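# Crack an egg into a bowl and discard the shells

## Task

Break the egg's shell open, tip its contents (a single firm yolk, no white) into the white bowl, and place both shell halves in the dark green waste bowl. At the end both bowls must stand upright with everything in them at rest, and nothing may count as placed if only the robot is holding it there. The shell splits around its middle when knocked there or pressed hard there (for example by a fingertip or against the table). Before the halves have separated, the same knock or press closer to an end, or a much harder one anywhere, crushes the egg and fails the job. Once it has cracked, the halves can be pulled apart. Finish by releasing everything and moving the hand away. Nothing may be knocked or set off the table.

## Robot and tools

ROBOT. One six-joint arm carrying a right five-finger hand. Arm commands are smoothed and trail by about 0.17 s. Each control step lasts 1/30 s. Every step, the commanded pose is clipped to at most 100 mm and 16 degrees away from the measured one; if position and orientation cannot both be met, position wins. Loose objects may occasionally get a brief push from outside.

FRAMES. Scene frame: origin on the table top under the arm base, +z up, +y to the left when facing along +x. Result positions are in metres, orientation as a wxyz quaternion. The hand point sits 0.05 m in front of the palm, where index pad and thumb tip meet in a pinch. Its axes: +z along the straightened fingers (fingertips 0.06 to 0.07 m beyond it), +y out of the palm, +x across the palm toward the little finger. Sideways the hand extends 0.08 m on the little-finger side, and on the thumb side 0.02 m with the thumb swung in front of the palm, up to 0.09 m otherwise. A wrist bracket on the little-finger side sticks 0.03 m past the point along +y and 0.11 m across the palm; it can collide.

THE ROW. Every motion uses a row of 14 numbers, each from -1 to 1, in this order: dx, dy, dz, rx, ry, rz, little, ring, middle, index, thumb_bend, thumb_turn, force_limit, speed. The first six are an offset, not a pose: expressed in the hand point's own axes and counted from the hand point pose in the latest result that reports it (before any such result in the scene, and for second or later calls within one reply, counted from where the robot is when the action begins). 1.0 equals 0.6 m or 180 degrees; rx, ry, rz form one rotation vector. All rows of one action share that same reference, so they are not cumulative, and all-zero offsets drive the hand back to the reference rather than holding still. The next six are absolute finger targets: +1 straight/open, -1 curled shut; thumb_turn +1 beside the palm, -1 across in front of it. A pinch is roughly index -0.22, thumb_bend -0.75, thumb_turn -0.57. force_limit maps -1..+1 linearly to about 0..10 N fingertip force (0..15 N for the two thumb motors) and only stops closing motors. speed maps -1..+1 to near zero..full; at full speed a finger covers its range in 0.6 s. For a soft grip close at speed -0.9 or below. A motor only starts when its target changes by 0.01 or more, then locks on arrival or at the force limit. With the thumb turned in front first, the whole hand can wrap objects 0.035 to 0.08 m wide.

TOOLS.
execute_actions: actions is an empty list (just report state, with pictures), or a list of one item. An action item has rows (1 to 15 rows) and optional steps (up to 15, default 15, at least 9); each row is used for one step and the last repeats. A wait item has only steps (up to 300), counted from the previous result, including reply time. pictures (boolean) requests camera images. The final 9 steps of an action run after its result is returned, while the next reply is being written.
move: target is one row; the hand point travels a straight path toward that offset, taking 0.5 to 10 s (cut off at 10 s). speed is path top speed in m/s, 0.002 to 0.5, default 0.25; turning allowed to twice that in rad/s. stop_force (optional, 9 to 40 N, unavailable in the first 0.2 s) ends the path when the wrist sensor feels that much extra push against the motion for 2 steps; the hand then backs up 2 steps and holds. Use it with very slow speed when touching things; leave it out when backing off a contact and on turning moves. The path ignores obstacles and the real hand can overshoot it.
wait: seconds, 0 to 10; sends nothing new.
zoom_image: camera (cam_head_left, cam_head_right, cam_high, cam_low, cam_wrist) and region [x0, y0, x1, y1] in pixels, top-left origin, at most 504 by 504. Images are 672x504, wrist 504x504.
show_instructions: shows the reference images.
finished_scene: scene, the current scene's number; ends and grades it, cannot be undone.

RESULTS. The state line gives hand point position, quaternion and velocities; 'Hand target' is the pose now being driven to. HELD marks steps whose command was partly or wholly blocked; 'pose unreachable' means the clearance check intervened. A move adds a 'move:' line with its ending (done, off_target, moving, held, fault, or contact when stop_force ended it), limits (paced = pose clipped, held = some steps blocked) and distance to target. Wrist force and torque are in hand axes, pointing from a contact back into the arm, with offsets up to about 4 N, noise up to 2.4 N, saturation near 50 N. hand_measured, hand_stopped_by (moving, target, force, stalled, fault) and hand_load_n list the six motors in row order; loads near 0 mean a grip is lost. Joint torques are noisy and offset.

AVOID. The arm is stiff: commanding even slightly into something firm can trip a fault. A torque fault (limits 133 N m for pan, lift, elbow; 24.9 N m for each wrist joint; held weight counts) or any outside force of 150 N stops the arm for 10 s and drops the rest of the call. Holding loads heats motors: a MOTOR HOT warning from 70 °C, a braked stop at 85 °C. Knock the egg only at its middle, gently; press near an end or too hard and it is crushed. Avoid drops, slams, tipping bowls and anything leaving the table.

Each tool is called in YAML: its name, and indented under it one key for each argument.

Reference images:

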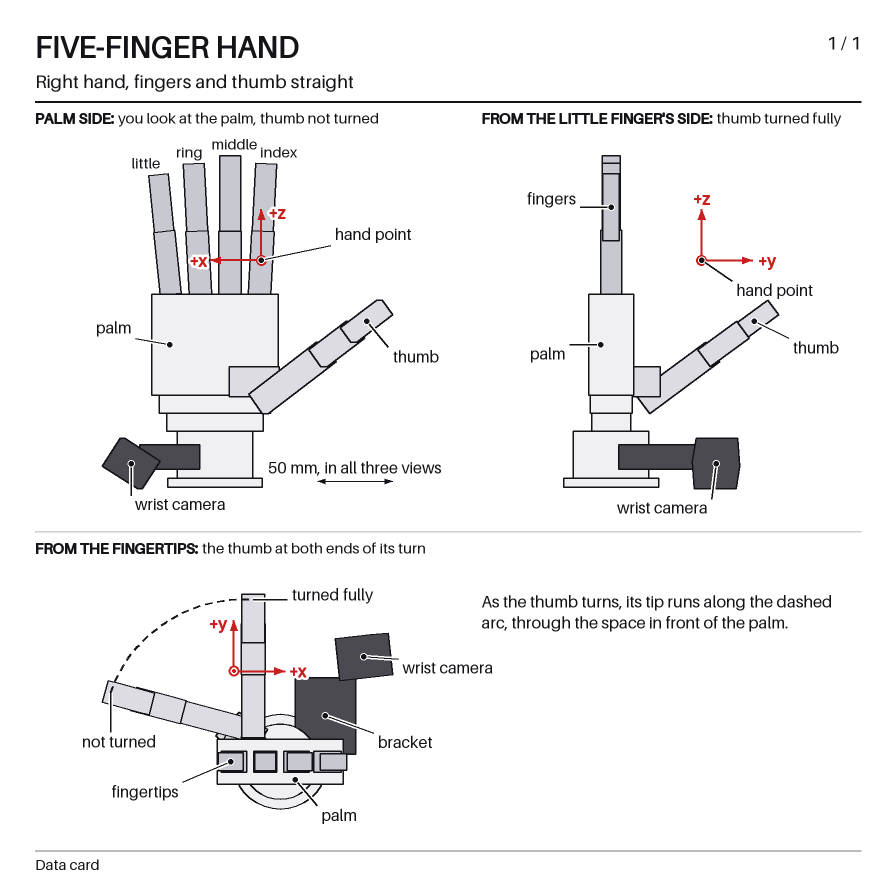

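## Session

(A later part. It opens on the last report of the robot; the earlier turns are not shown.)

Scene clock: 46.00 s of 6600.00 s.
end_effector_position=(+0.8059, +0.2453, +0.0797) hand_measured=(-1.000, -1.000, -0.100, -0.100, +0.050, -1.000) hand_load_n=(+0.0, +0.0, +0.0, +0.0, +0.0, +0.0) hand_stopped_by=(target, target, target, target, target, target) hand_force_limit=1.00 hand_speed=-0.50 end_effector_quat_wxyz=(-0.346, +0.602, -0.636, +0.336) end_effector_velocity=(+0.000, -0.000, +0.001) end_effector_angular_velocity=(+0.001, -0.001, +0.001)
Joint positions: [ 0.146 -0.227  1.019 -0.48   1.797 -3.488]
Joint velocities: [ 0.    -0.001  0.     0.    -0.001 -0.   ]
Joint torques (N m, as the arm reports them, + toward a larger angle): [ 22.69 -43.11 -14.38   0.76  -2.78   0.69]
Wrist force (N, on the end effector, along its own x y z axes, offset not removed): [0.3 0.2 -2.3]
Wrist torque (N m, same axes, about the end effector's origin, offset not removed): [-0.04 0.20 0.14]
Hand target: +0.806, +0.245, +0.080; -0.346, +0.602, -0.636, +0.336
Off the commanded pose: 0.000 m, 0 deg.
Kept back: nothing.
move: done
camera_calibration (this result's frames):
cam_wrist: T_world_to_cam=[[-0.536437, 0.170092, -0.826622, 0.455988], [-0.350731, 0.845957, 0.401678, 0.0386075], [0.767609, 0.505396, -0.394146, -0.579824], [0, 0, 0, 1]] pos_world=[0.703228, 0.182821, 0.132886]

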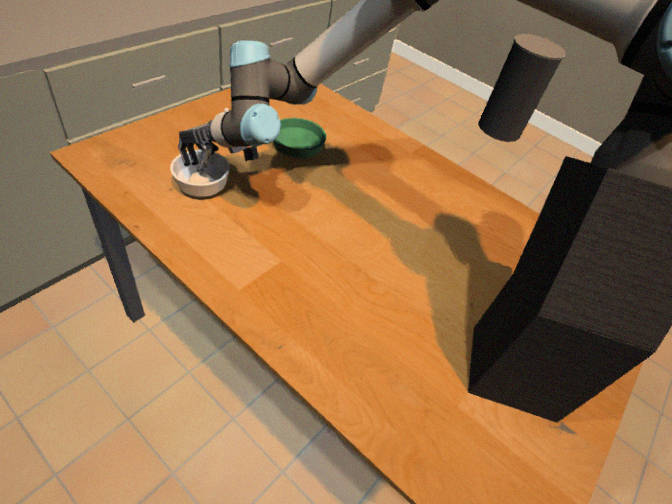

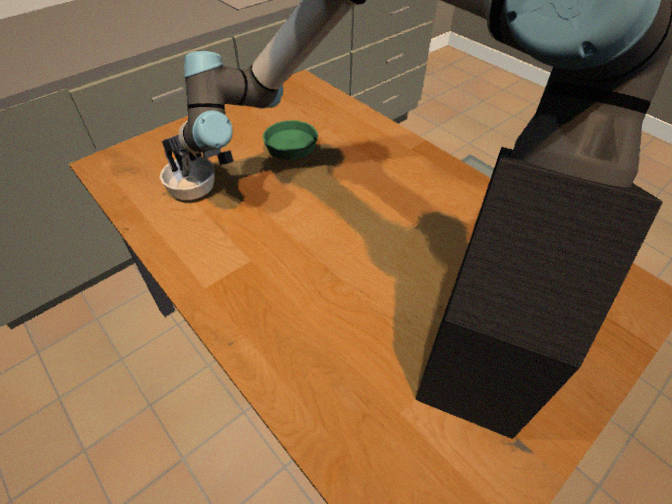

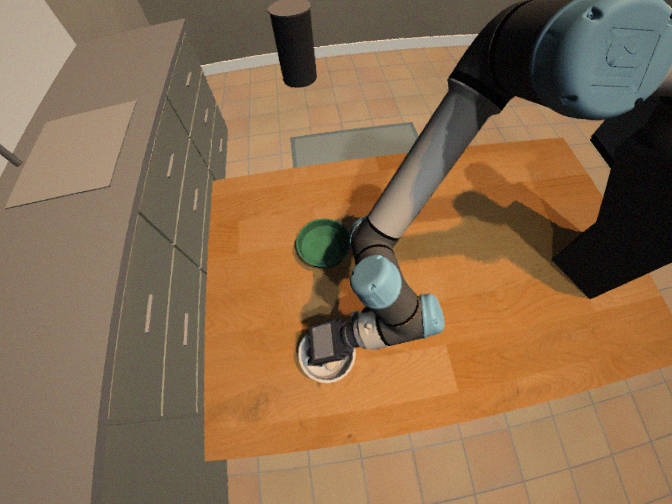

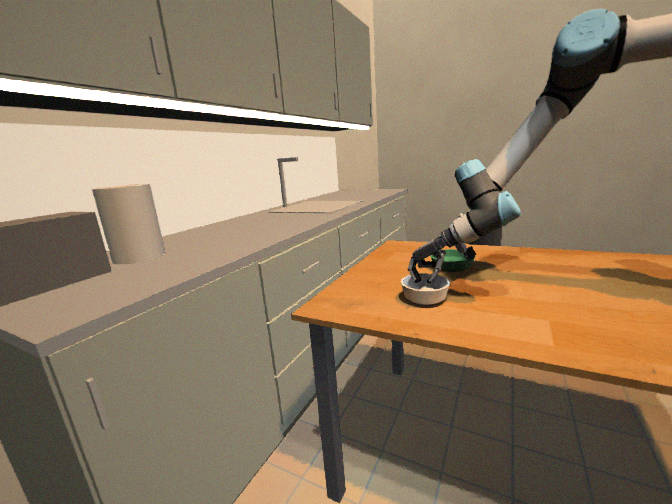

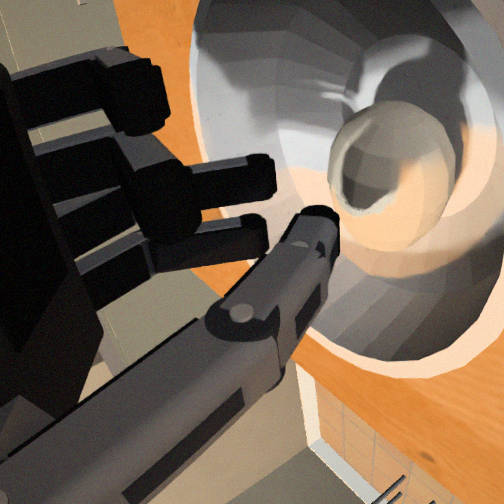

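move:
  target: [-0.003,0.017,-0.011,0,0,0,-1,-1,-0.1,-0.1,0.05,-1,1,-0.5]
  speed: 0.03

move:
  target: [0.001,0.035,0.022,0,0,0,-1,-1,-0.1,-0.1,0.05,-1,1,-0.5]
  speed: 0.004
  stop_force: 15

zoom_image:
  camera: "cam_head_left"
  region: [160, 120, 260, 210]

Scene clock: 47.27 s of 6600.00 s.
end_effector_position=(+0.7951, +0.2476, +0.0748) hand_measured=(-1.000, -1.000, -0.100, -0.100, +0.050, -1.000) hand_load_n=(+0.0, +0.0, +0.0, +0.0, +0.0, +0.0) hand_stopped_by=(target, target, target, target, target, target) hand_force_limit=1.00 hand_speed=-0.50 end_effector_quat_wxyz=(-0.346, +0.602, -0.636, +0.336) end_effector_velocity=(-0.001, +0.000, -0.000) end_effector_angular_velocity=(-0.000, -0.002, -0.000)
Joint positions: [ 0.146 -0.23   1.055 -0.513  1.797 -3.488]
Joint velocities: [-0.    -0.001  0.006 -0.007 -0.001 -0.   ]
Joint torques (N m, as the arm reports them, + toward a larger angle): [ 14.71 -57.02  -1.49  -1.12  -2.76  -1.71]
Wrist force (N, on the end effector, along its own x y z axes, offset not removed): [0.8 7.8 2.3]
Wrist torque (N m, same axes, about the end effector's origin, offset not removed): [1.02 -0.15 0.13]
Hand target: +0.795, +0.248, +0.075; -0.346, +0.602, -0.636, +0.336
Off the commanded pose: 0.000 m, 0 deg.
Kept back: nothing.
move: done
camera_calibration (this result's frames):
cam_wrist: T_world_to_cam=[[-0.536467, 0.170112, -0.826599, 0.445778], [-0.350707, 0.845953, 0.401706, 0.0348252], [0.767599, 0.505396, -0.394167, -0.574671], [0, 0, 0, 1]] pos_world=[0.692475, 0.185144, 0.127974]

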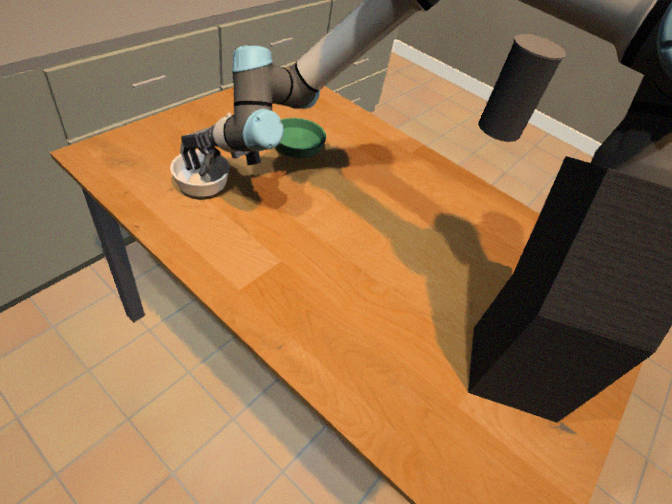

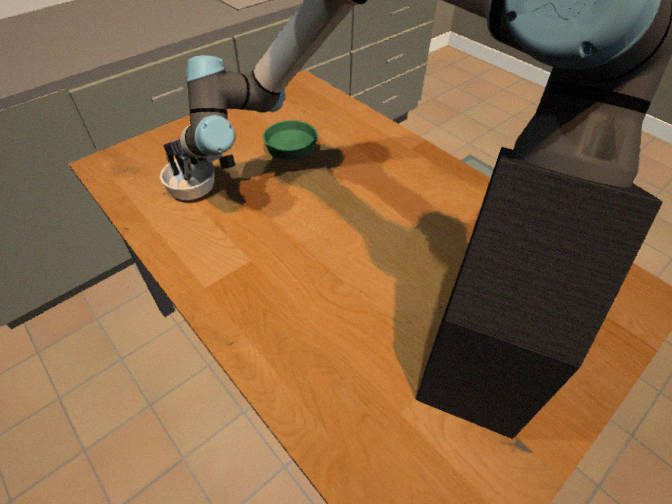

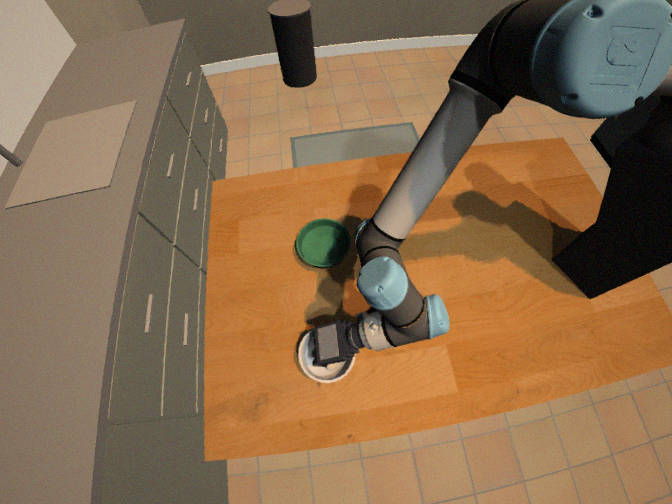

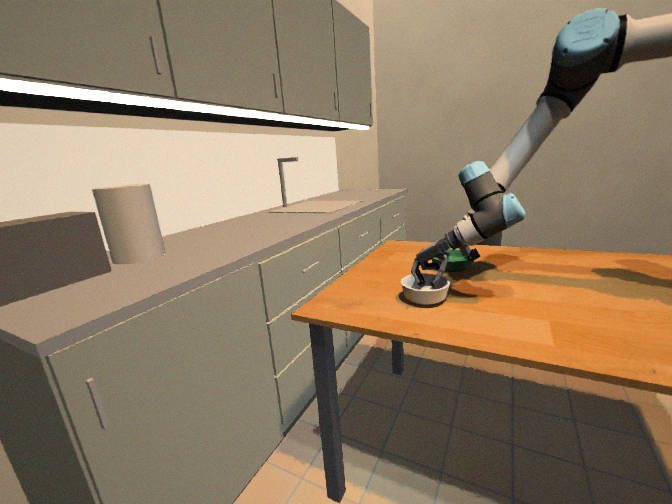

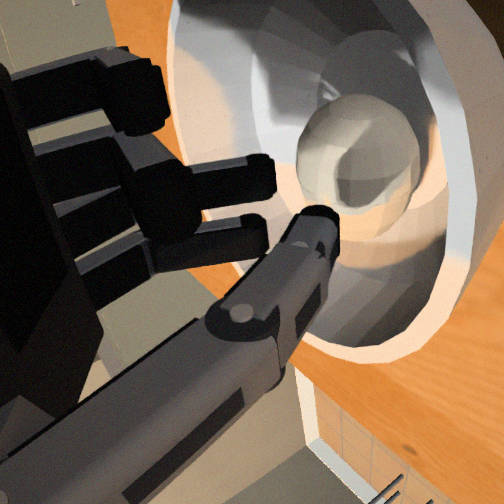

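Scene clock: 50.27 s of 6600.00 s.
end_effector_position=(+0.7954, +0.2476, +0.0644) hand_measured=(-1.000, -1.000, -0.100, -0.100, +0.050, -1.000) hand_load_n=(+0.0, +0.0, -2.0, +0.0, +0.0, +0.0) hand_stopped_by=(target, target, target, target, target, target) hand_force_limit=1.00 hand_speed=-0.50 end_effector_quat_wxyz=(-0.346, +0.602, -0.636, +0.336) end_effector_velocity=(-0.001, -0.000, +0.001) end_effector_angular_velocity=(-0.000, +0.002, +0.000)
Joint positions: [ 0.139 -0.21   1.037 -0.517  1.79  -3.491]
Joint velocities: [ 0.    -0.003  0.004  0.     0.     0.   ]
Joint torques (N m, as the arm reports them, + toward a larger angle): [ 22.36 -38.77   5.65   4.42   2.34  -0.95]
Wrist force (N, on the end effector, along its own x y z axes, offset not removed): [1.5 -18.5 -6.7]
Wrist torque (N m, same axes, about the end effector's origin, offset not removed): [0.38 0.01 -0.41]
Hand target: +0.795, +0.248, +0.065; -0.346, +0.602, -0.636, +0.336
Off the commanded pose: 0.014 m, 0 deg.
Kept back: nothing.
move: contact
camera_calibration (this result's frames):
cam_wrist: T_world_to_cam=[[-0.536003, 0.170208, -0.82688, 0.436944], [-0.350787, 0.846002, 0.401532, 0.0391008], [0.767886, 0.505281, -0.393753, -0.579156], [0, 0, 0, 1]] pos_world=[0.692645, 0.185186, 0.117555]

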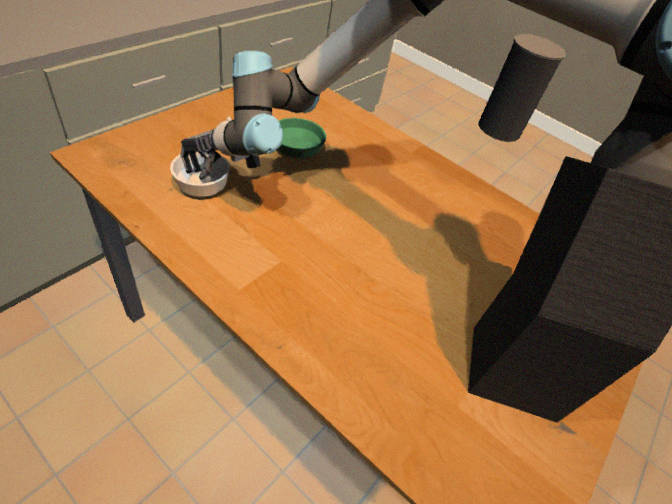

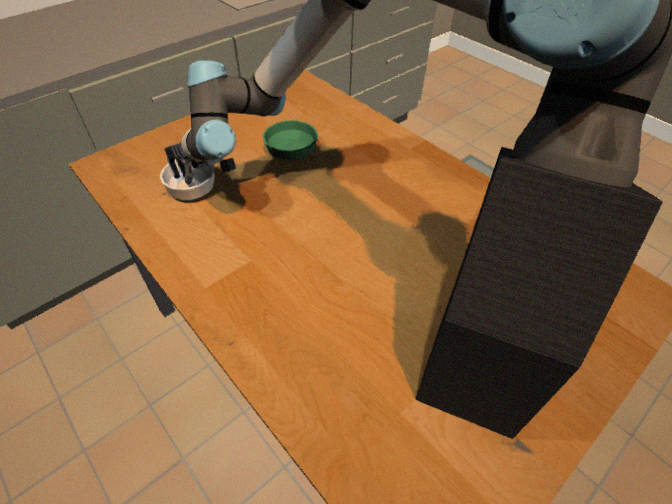

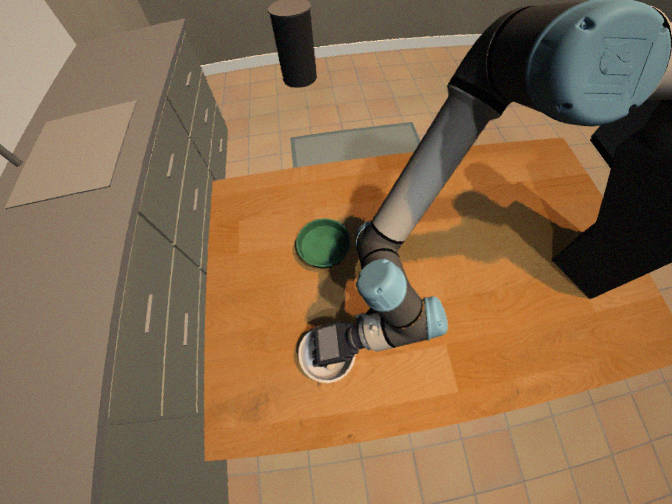

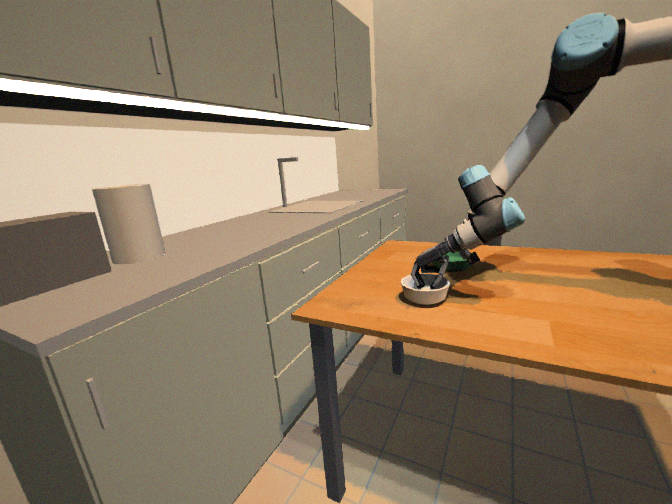

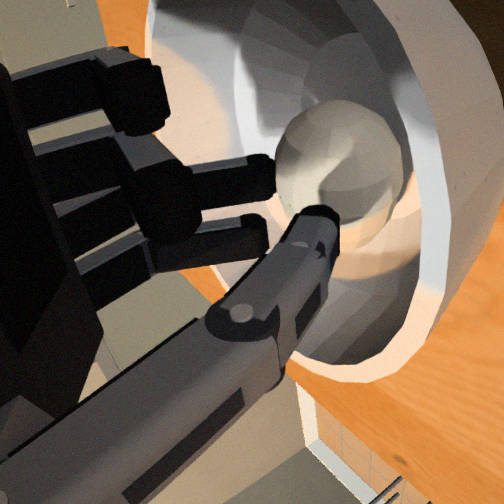

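Region (160, 120, 260, 210) of cam_head_left's 672x504 image, scaled by 5.040, with more detail than that image has; it fills the top 454 rows of this view, and the rest is white.

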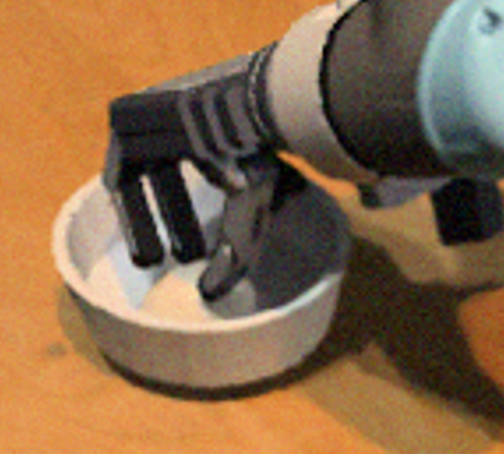

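move:
  target: [-0.013,-0.003,-0.014,0,0,0,-1,-1,-0.1,-1,1,1,1,0]
  speed: 0.02

zoom_image:
  camera: "cam_wrist"
  region: [200, 60, 440, 300]

zoom_image:
  camera: "cam_head_right"
  region: [150, 130, 230, 210]

Scene clock: 52.30 s of 6600.00 s.
end_effector_position=(+0.7895, +0.2554, +0.0707) hand_measured=(-1.000, -1.000, -0.100, -1.000, +1.000, +1.000) hand_load_n=(+0.0, +0.0, +0.0, +0.0, +0.0, +0.0) hand_stopped_by=(target, target, target, target, target, target) hand_force_limit=1.00 hand_speed=0.00 end_effector_quat_wxyz=(-0.346, +0.602, -0.636, +0.336) end_effector_velocity=(+0.000, -0.000, +0.000) end_effector_angular_velocity=(+0.000, -0.000, -0.000)
Joint positions: [ 0.154 -0.22   1.059 -0.527  1.804 -3.486]
Joint velocities: [-0.    -0.     0.001 -0.001 -0.     0.   ]
Joint torques (N m, as the arm reports them, + toward a larger angle): [ 40.16 -55.99  -1.54  -1.1    1.49   1.64]
Wrist force (N, on the end effector, along its own x y z axes, offset not removed): [0.3 0.9 -2.1]
Wrist torque (N m, same axes, about the end effector's origin, offset not removed): [-0.02 0.00 0.03]
Hand target: +0.789, +0.255, +0.071; -0.346, +0.602, -0.636, +0.336
Off the commanded pose: 0.000 m, 0 deg.
Kept back: nothing.
move: done
camera_calibration (this result's frames):
cam_wrist: T_world_to_cam=[[-0.535998, 0.170223, -0.82688, 0.437675], [-0.350784, 0.845999, 0.401543, 0.0279263], [0.767891, 0.505283, -0.393742, -0.576116], [0, 0, 0, 1]] pos_world=[0.686783, 0.192974, 0.12385]

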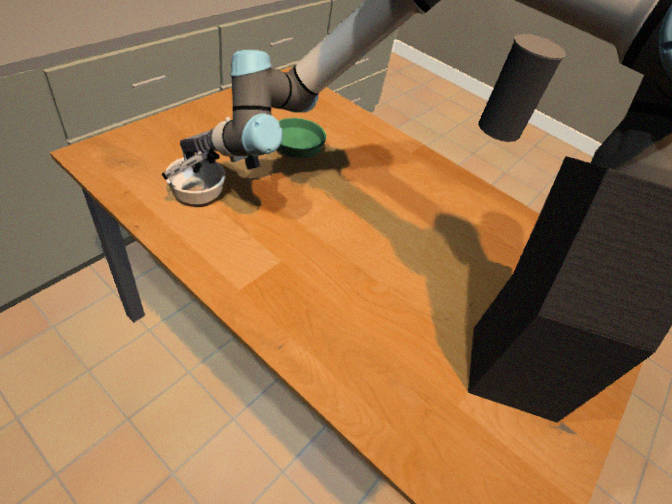

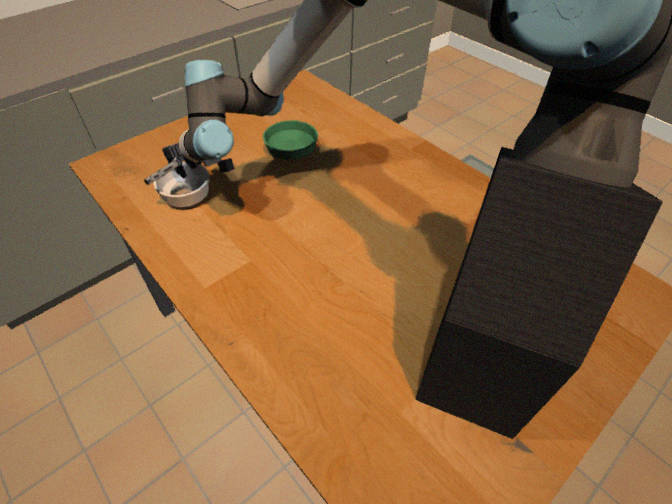

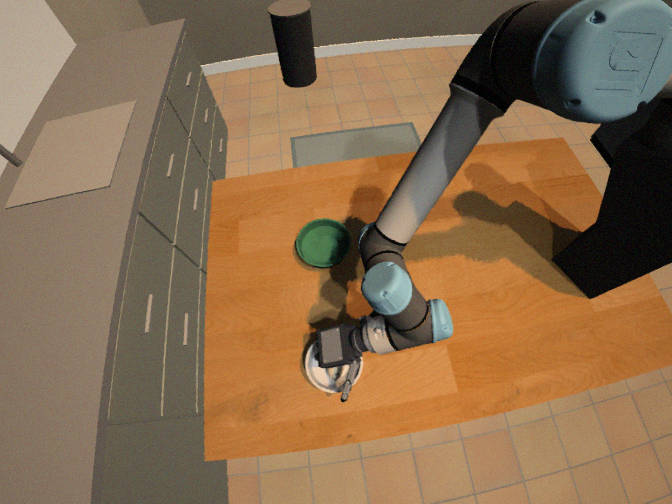

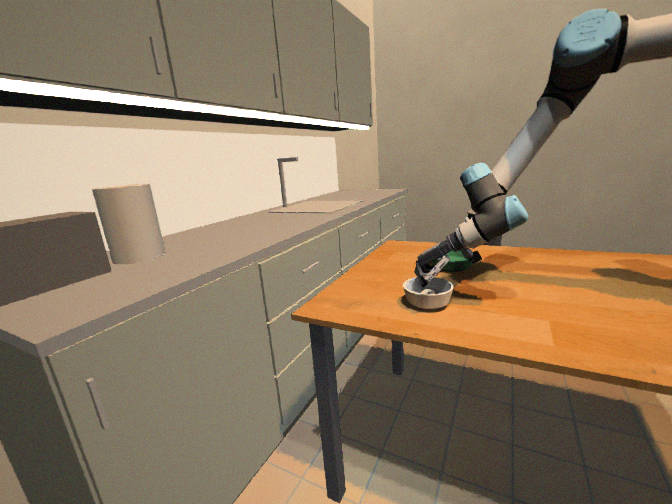

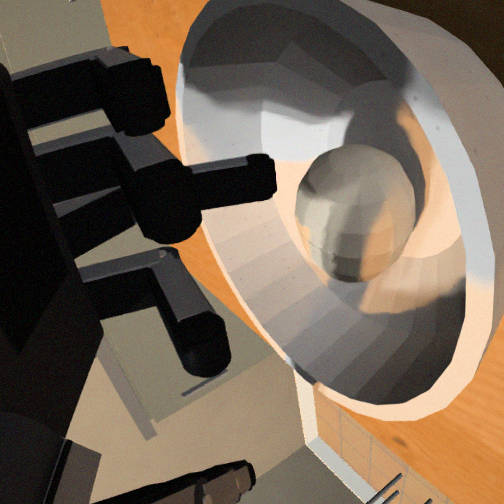

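Region (200, 60, 440, 300) of cam_wrist's 504x504 image, scaled by 2.100, with more detail than that image has.

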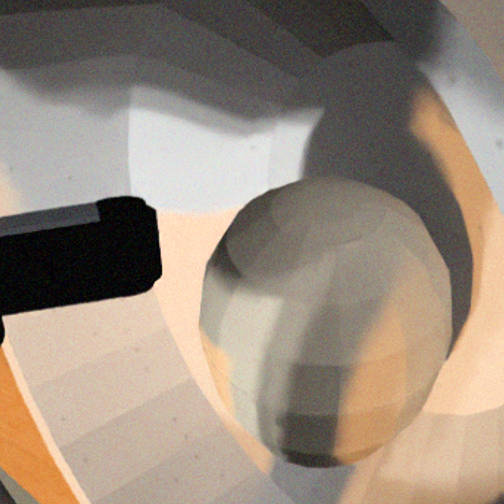

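Region (150, 130, 230, 210) of cam_head_right's 672x504 image, scaled by 6.300, with more detail than that image has.

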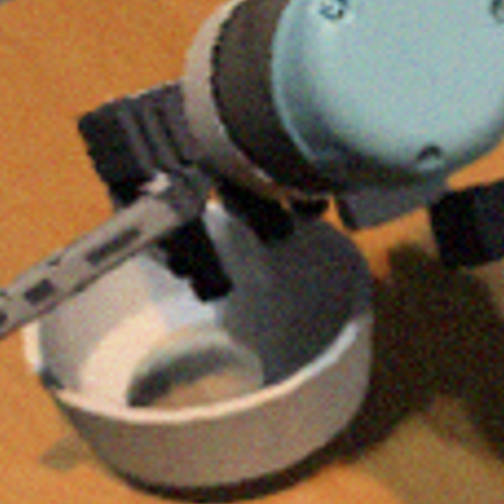

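move:
  target: [-0.036,0.008,-0.016,0,0,0,-1,-1,-0.1,-1,1,1,1,0]
  speed: 0.03

move:
  target: [0.001,0.021,0.013,0,0,0,-1,-1,-0.1,-1,1,1,1,0]
  speed: 0.003
  stop_force: 9

zoom_image:
  camera: "cam_wrist"
  region: [200, 40, 440, 280]

zoom_image:
  camera: "cam_head_right"
  region: [140, 140, 220, 220]

Scene clock: 54.20 s of 6600.00 s.
end_effector_position=(+0.7797, +0.2771, +0.0726) hand_measured=(-1.000, -1.000, -0.100, -1.000, +1.000, +1.000) hand_load_n=(+0.0, +0.0, +0.0, +0.0, +0.0, +0.0) hand_stopped_by=(target, target, target, target, target, target) hand_force_limit=1.00 hand_speed=0.00 end_effector_quat_wxyz=(-0.346, +0.602, -0.636, +0.336) end_effector_velocity=(-0.000, +0.002, +0.001) end_effector_angular_velocity=(-0.001, +0.000, -0.002)
Joint positions: [ 0.185 -0.207  1.062 -0.541  1.834 -3.476]
Joint velocities: [ 0.003  0.001 -0.001 -0.     0.005  0.001]
Joint torques (N m, as the arm reports them, + toward a larger angle): [ 38.97 -40.81  -1.72  -0.94   2.02   1.92]
Wrist force (N, on the end effector, along its own x y z axes, offset not removed): [-1.9 0.0 -0.3]
Wrist torque (N m, same axes, about the end effector's origin, offset not removed): [-0.06 0.36 -0.11]
Hand target: +0.780, +0.277, +0.073; -0.346, +0.602, -0.636, +0.336
Off the commanded pose: 0.000 m, 0 deg.
Kept back: nothing.
move: done
camera_calibration (this result's frames):
cam_wrist: T_world_to_cam=[[-0.535992, 0.170252, -0.826878, 0.430238], [-0.350786, 0.845985, 0.40157, 0.0054162], [0.767894, 0.505296, -0.393719, -0.578804], [0, 0, 0, 1]] pos_world=[0.676964, 0.214636, 0.125693]

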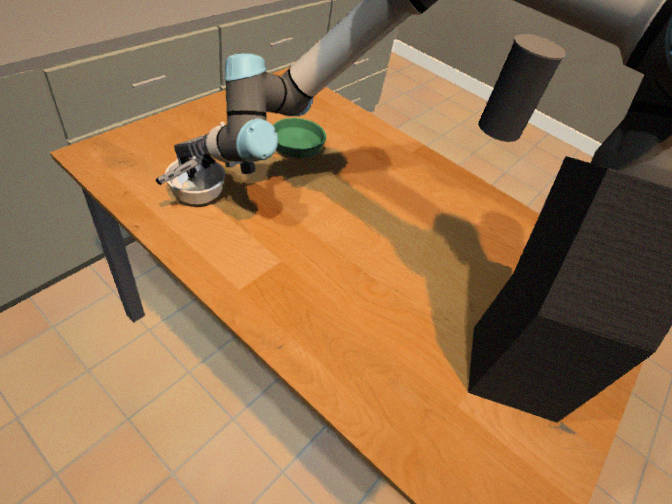

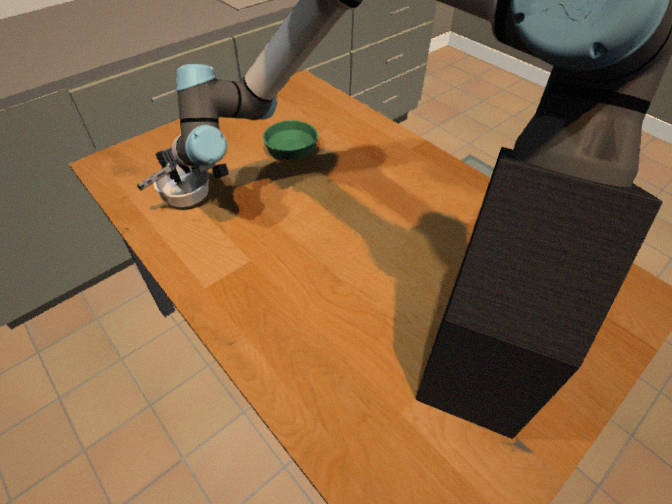

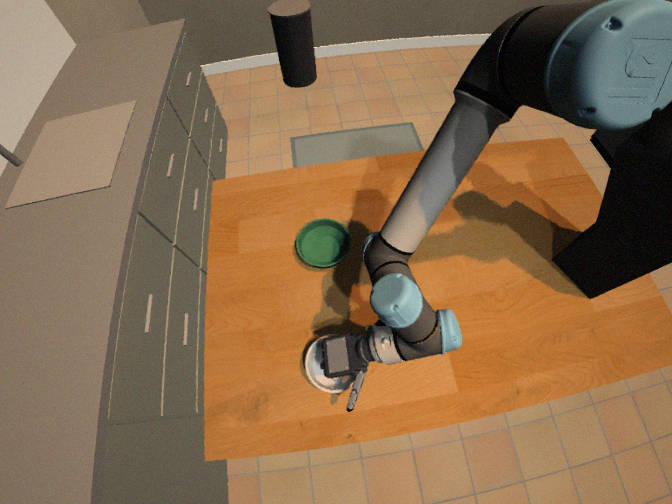

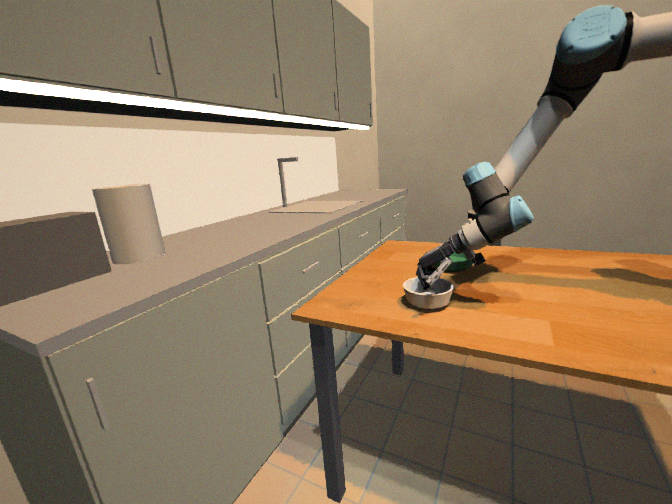

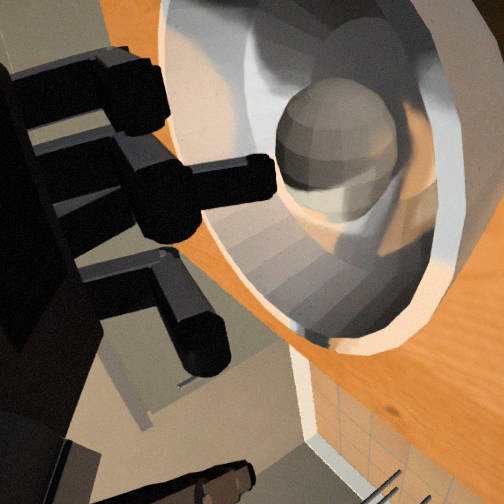

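Scene clock: 56.07 s of 6600.00 s.
end_effector_position=(+0.7798, +0.2770, +0.0681) hand_measured=(-1.000, -1.000, -0.100, -1.000, +1.000, +1.000) hand_load_n=(+0.0, +0.0, -3.0, +0.0, +0.0, +0.0) hand_stopped_by=(target, target, target, target, target, target) hand_force_limit=1.00 hand_speed=0.00 end_effector_quat_wxyz=(-0.346, +0.602, -0.636, +0.337) end_effector_velocity=(-0.001, -0.000, +0.000) end_effector_angular_velocity=(-0.000, +0.001, -0.001)
Joint positions: [ 0.182 -0.198  1.055 -0.543  1.831 -3.477]
Joint velocities: [ 0.    -0.002  0.003 -0.001  0.001  0.   ]
Joint torques (N m, as the arm reports them, + toward a larger angle): [ 21.23 -46.55   3.41   2.05   0.91  -0.75]
Wrist force (N, on the end effector, along its own x y z axes, offset not removed): [3.4 -8.6 -6.6]
Wrist torque (N m, same axes, about the end effector's origin, offset not removed): [0.59 -0.08 0.09]
Hand target: +0.780, +0.277, +0.068; -0.346, +0.602, -0.636, +0.337
Off the commanded pose: 0.010 m, 0 deg.
Kept back: nothing.
move: contact
camera_calibration (this result's frames):
cam_wrist: T_world_to_cam=[[-0.535666, 0.170332, -0.827073, 0.426409], [-0.350845, 0.846012, 0.401462, 0.00734659], [0.768095, 0.505224, -0.393419, -0.580767], [0, 0, 0, 1]] pos_world=[0.677074, 0.214571, 0.121237]

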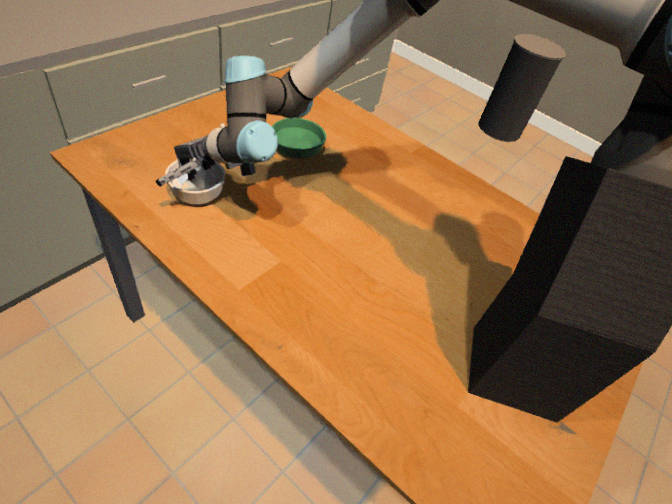

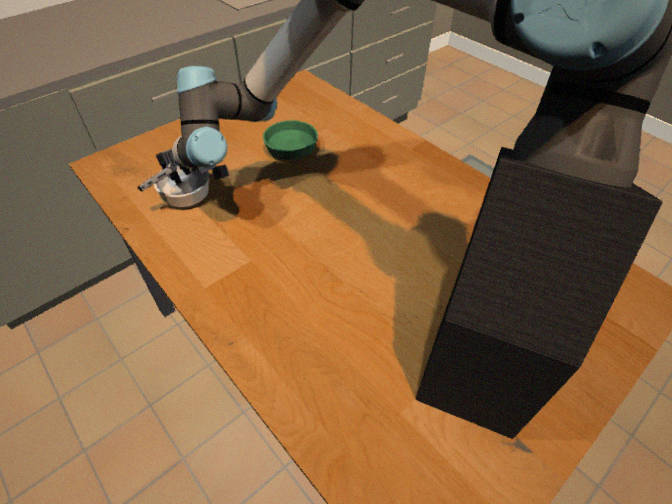

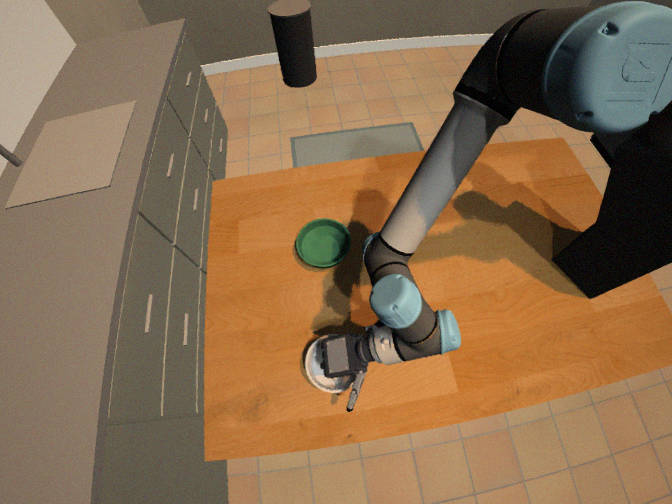

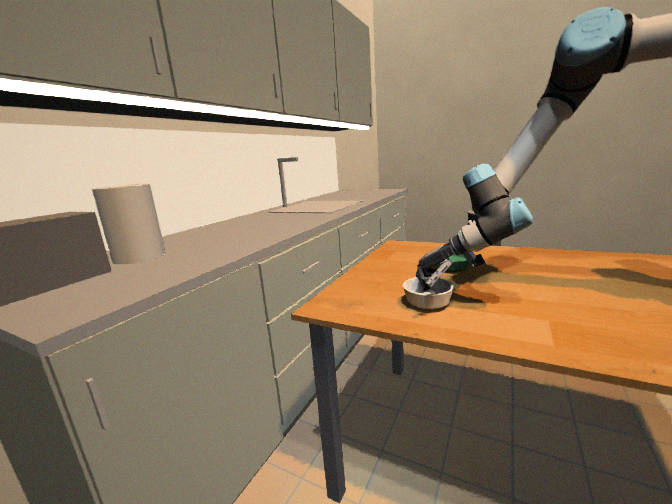

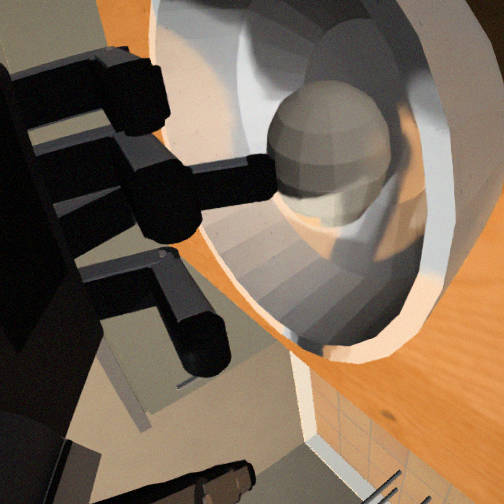

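Region (200, 40, 440, 280) of cam_wrist's 504x504 image, scaled by 2.100, with more detail than that image has.

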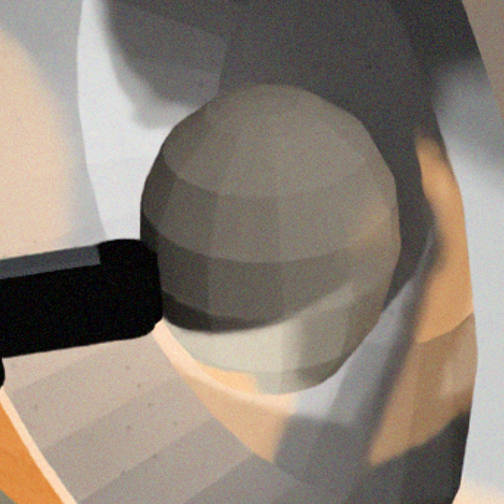

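Region (140, 140, 220, 220) of cam_head_right's 672x504 image, scaled by 6.300, with more detail than that image has.

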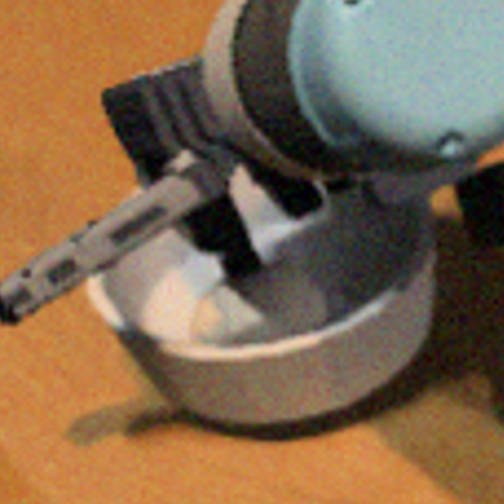

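Looks on the middle. Press harder.

move:
  target: [0,0.008,0.005,0,0,0,-1,-1,-0.1,-1,1,1,1,0]
  speed: 0.002
  stop_force: 16

Scene clock: 57.23 s of 6600.00 s.
end_effector_position=(+0.7799, +0.2770, +0.0671) hand_measured=(-1.000, -1.000, -0.100, -1.000, +1.000, +1.000) hand_load_n=(+0.0, +0.0, -7.0, +0.0, +0.0, +0.0) hand_stopped_by=(target, target, target, target, target, target) hand_force_limit=1.00 hand_speed=0.00 end_effector_quat_wxyz=(-0.346, +0.602, -0.636, +0.337) end_effector_velocity=(+0.000, -0.001, +0.001) end_effector_angular_velocity=(-0.000, -0.000, +0.000)
Joint positions: [ 0.181 -0.196  1.053 -0.544  1.831 -3.477]
Joint velocities: [-0.    -0.003  0.002  0.    -0.    -0.   ]
Joint torques (N m, as the arm reports them, + toward a larger angle): [ 12.47 -33.27   9.31   4.03   1.07  -1.33]
Wrist force (N, on the end effector, along its own x y z axes, offset not removed): [1.3 -23.7 -12.6]
Wrist torque (N m, same axes, about the end effector's origin, offset not removed): [0.73 0.23 -0.56]
Hand target: +0.780, +0.277, +0.067; -0.346, +0.602, -0.636, +0.337
Off the commanded pose: 0.005 m, 0 deg.
Kept back: nothing.
move: contact
camera_calibration (this result's frames):
cam_wrist: T_world_to_cam=[[-0.535489, 0.170374, -0.827178, 0.425504], [-0.350807, 0.846073, 0.401367, 0.00777308], [0.768235, 0.505108, -0.393295, -0.58131], [0, 0, 0, 1]] pos_world=[0.677163, 0.214553, 0.120222]

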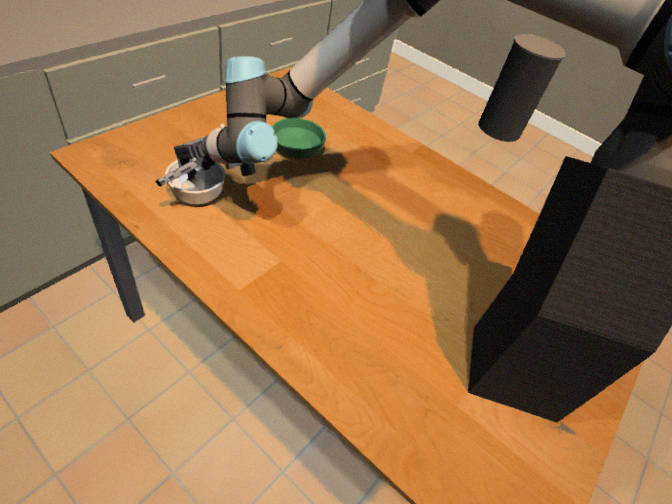

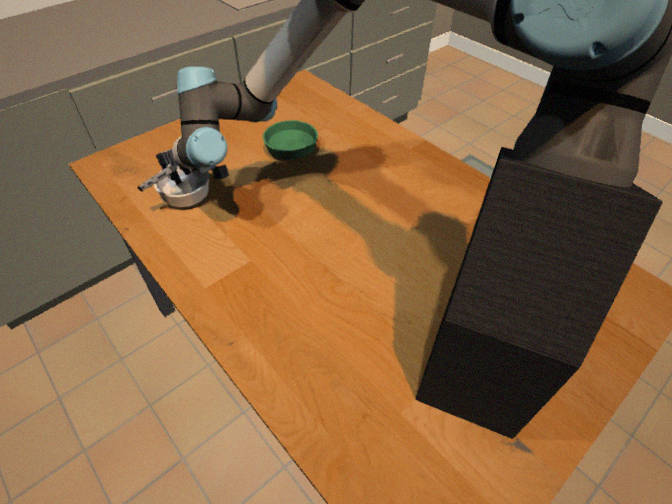

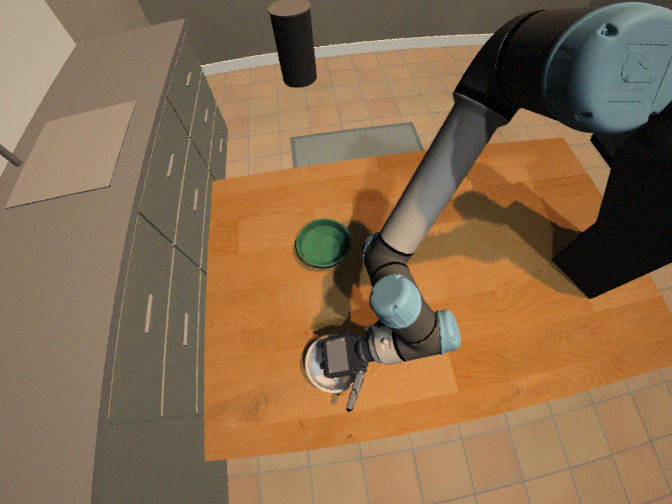

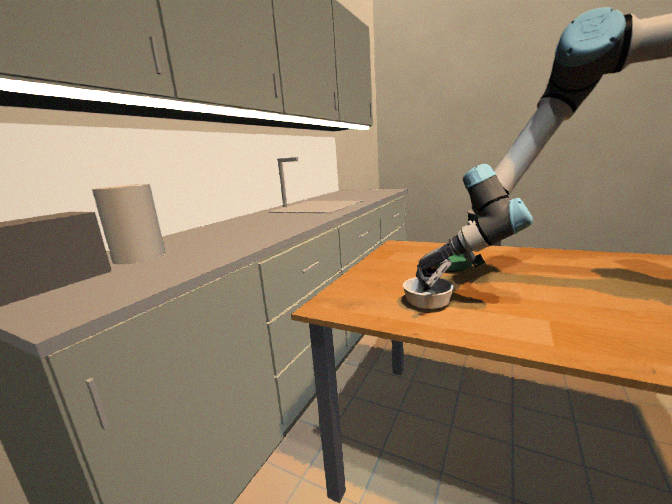

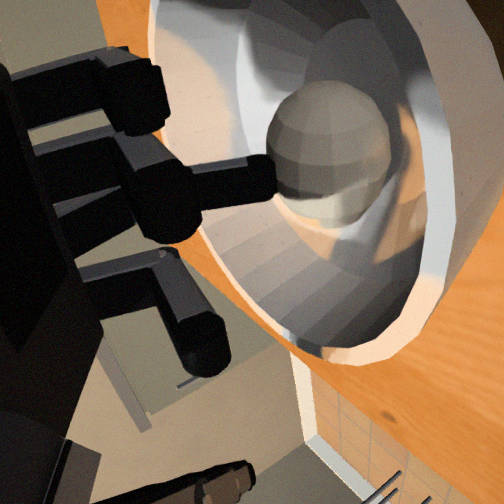

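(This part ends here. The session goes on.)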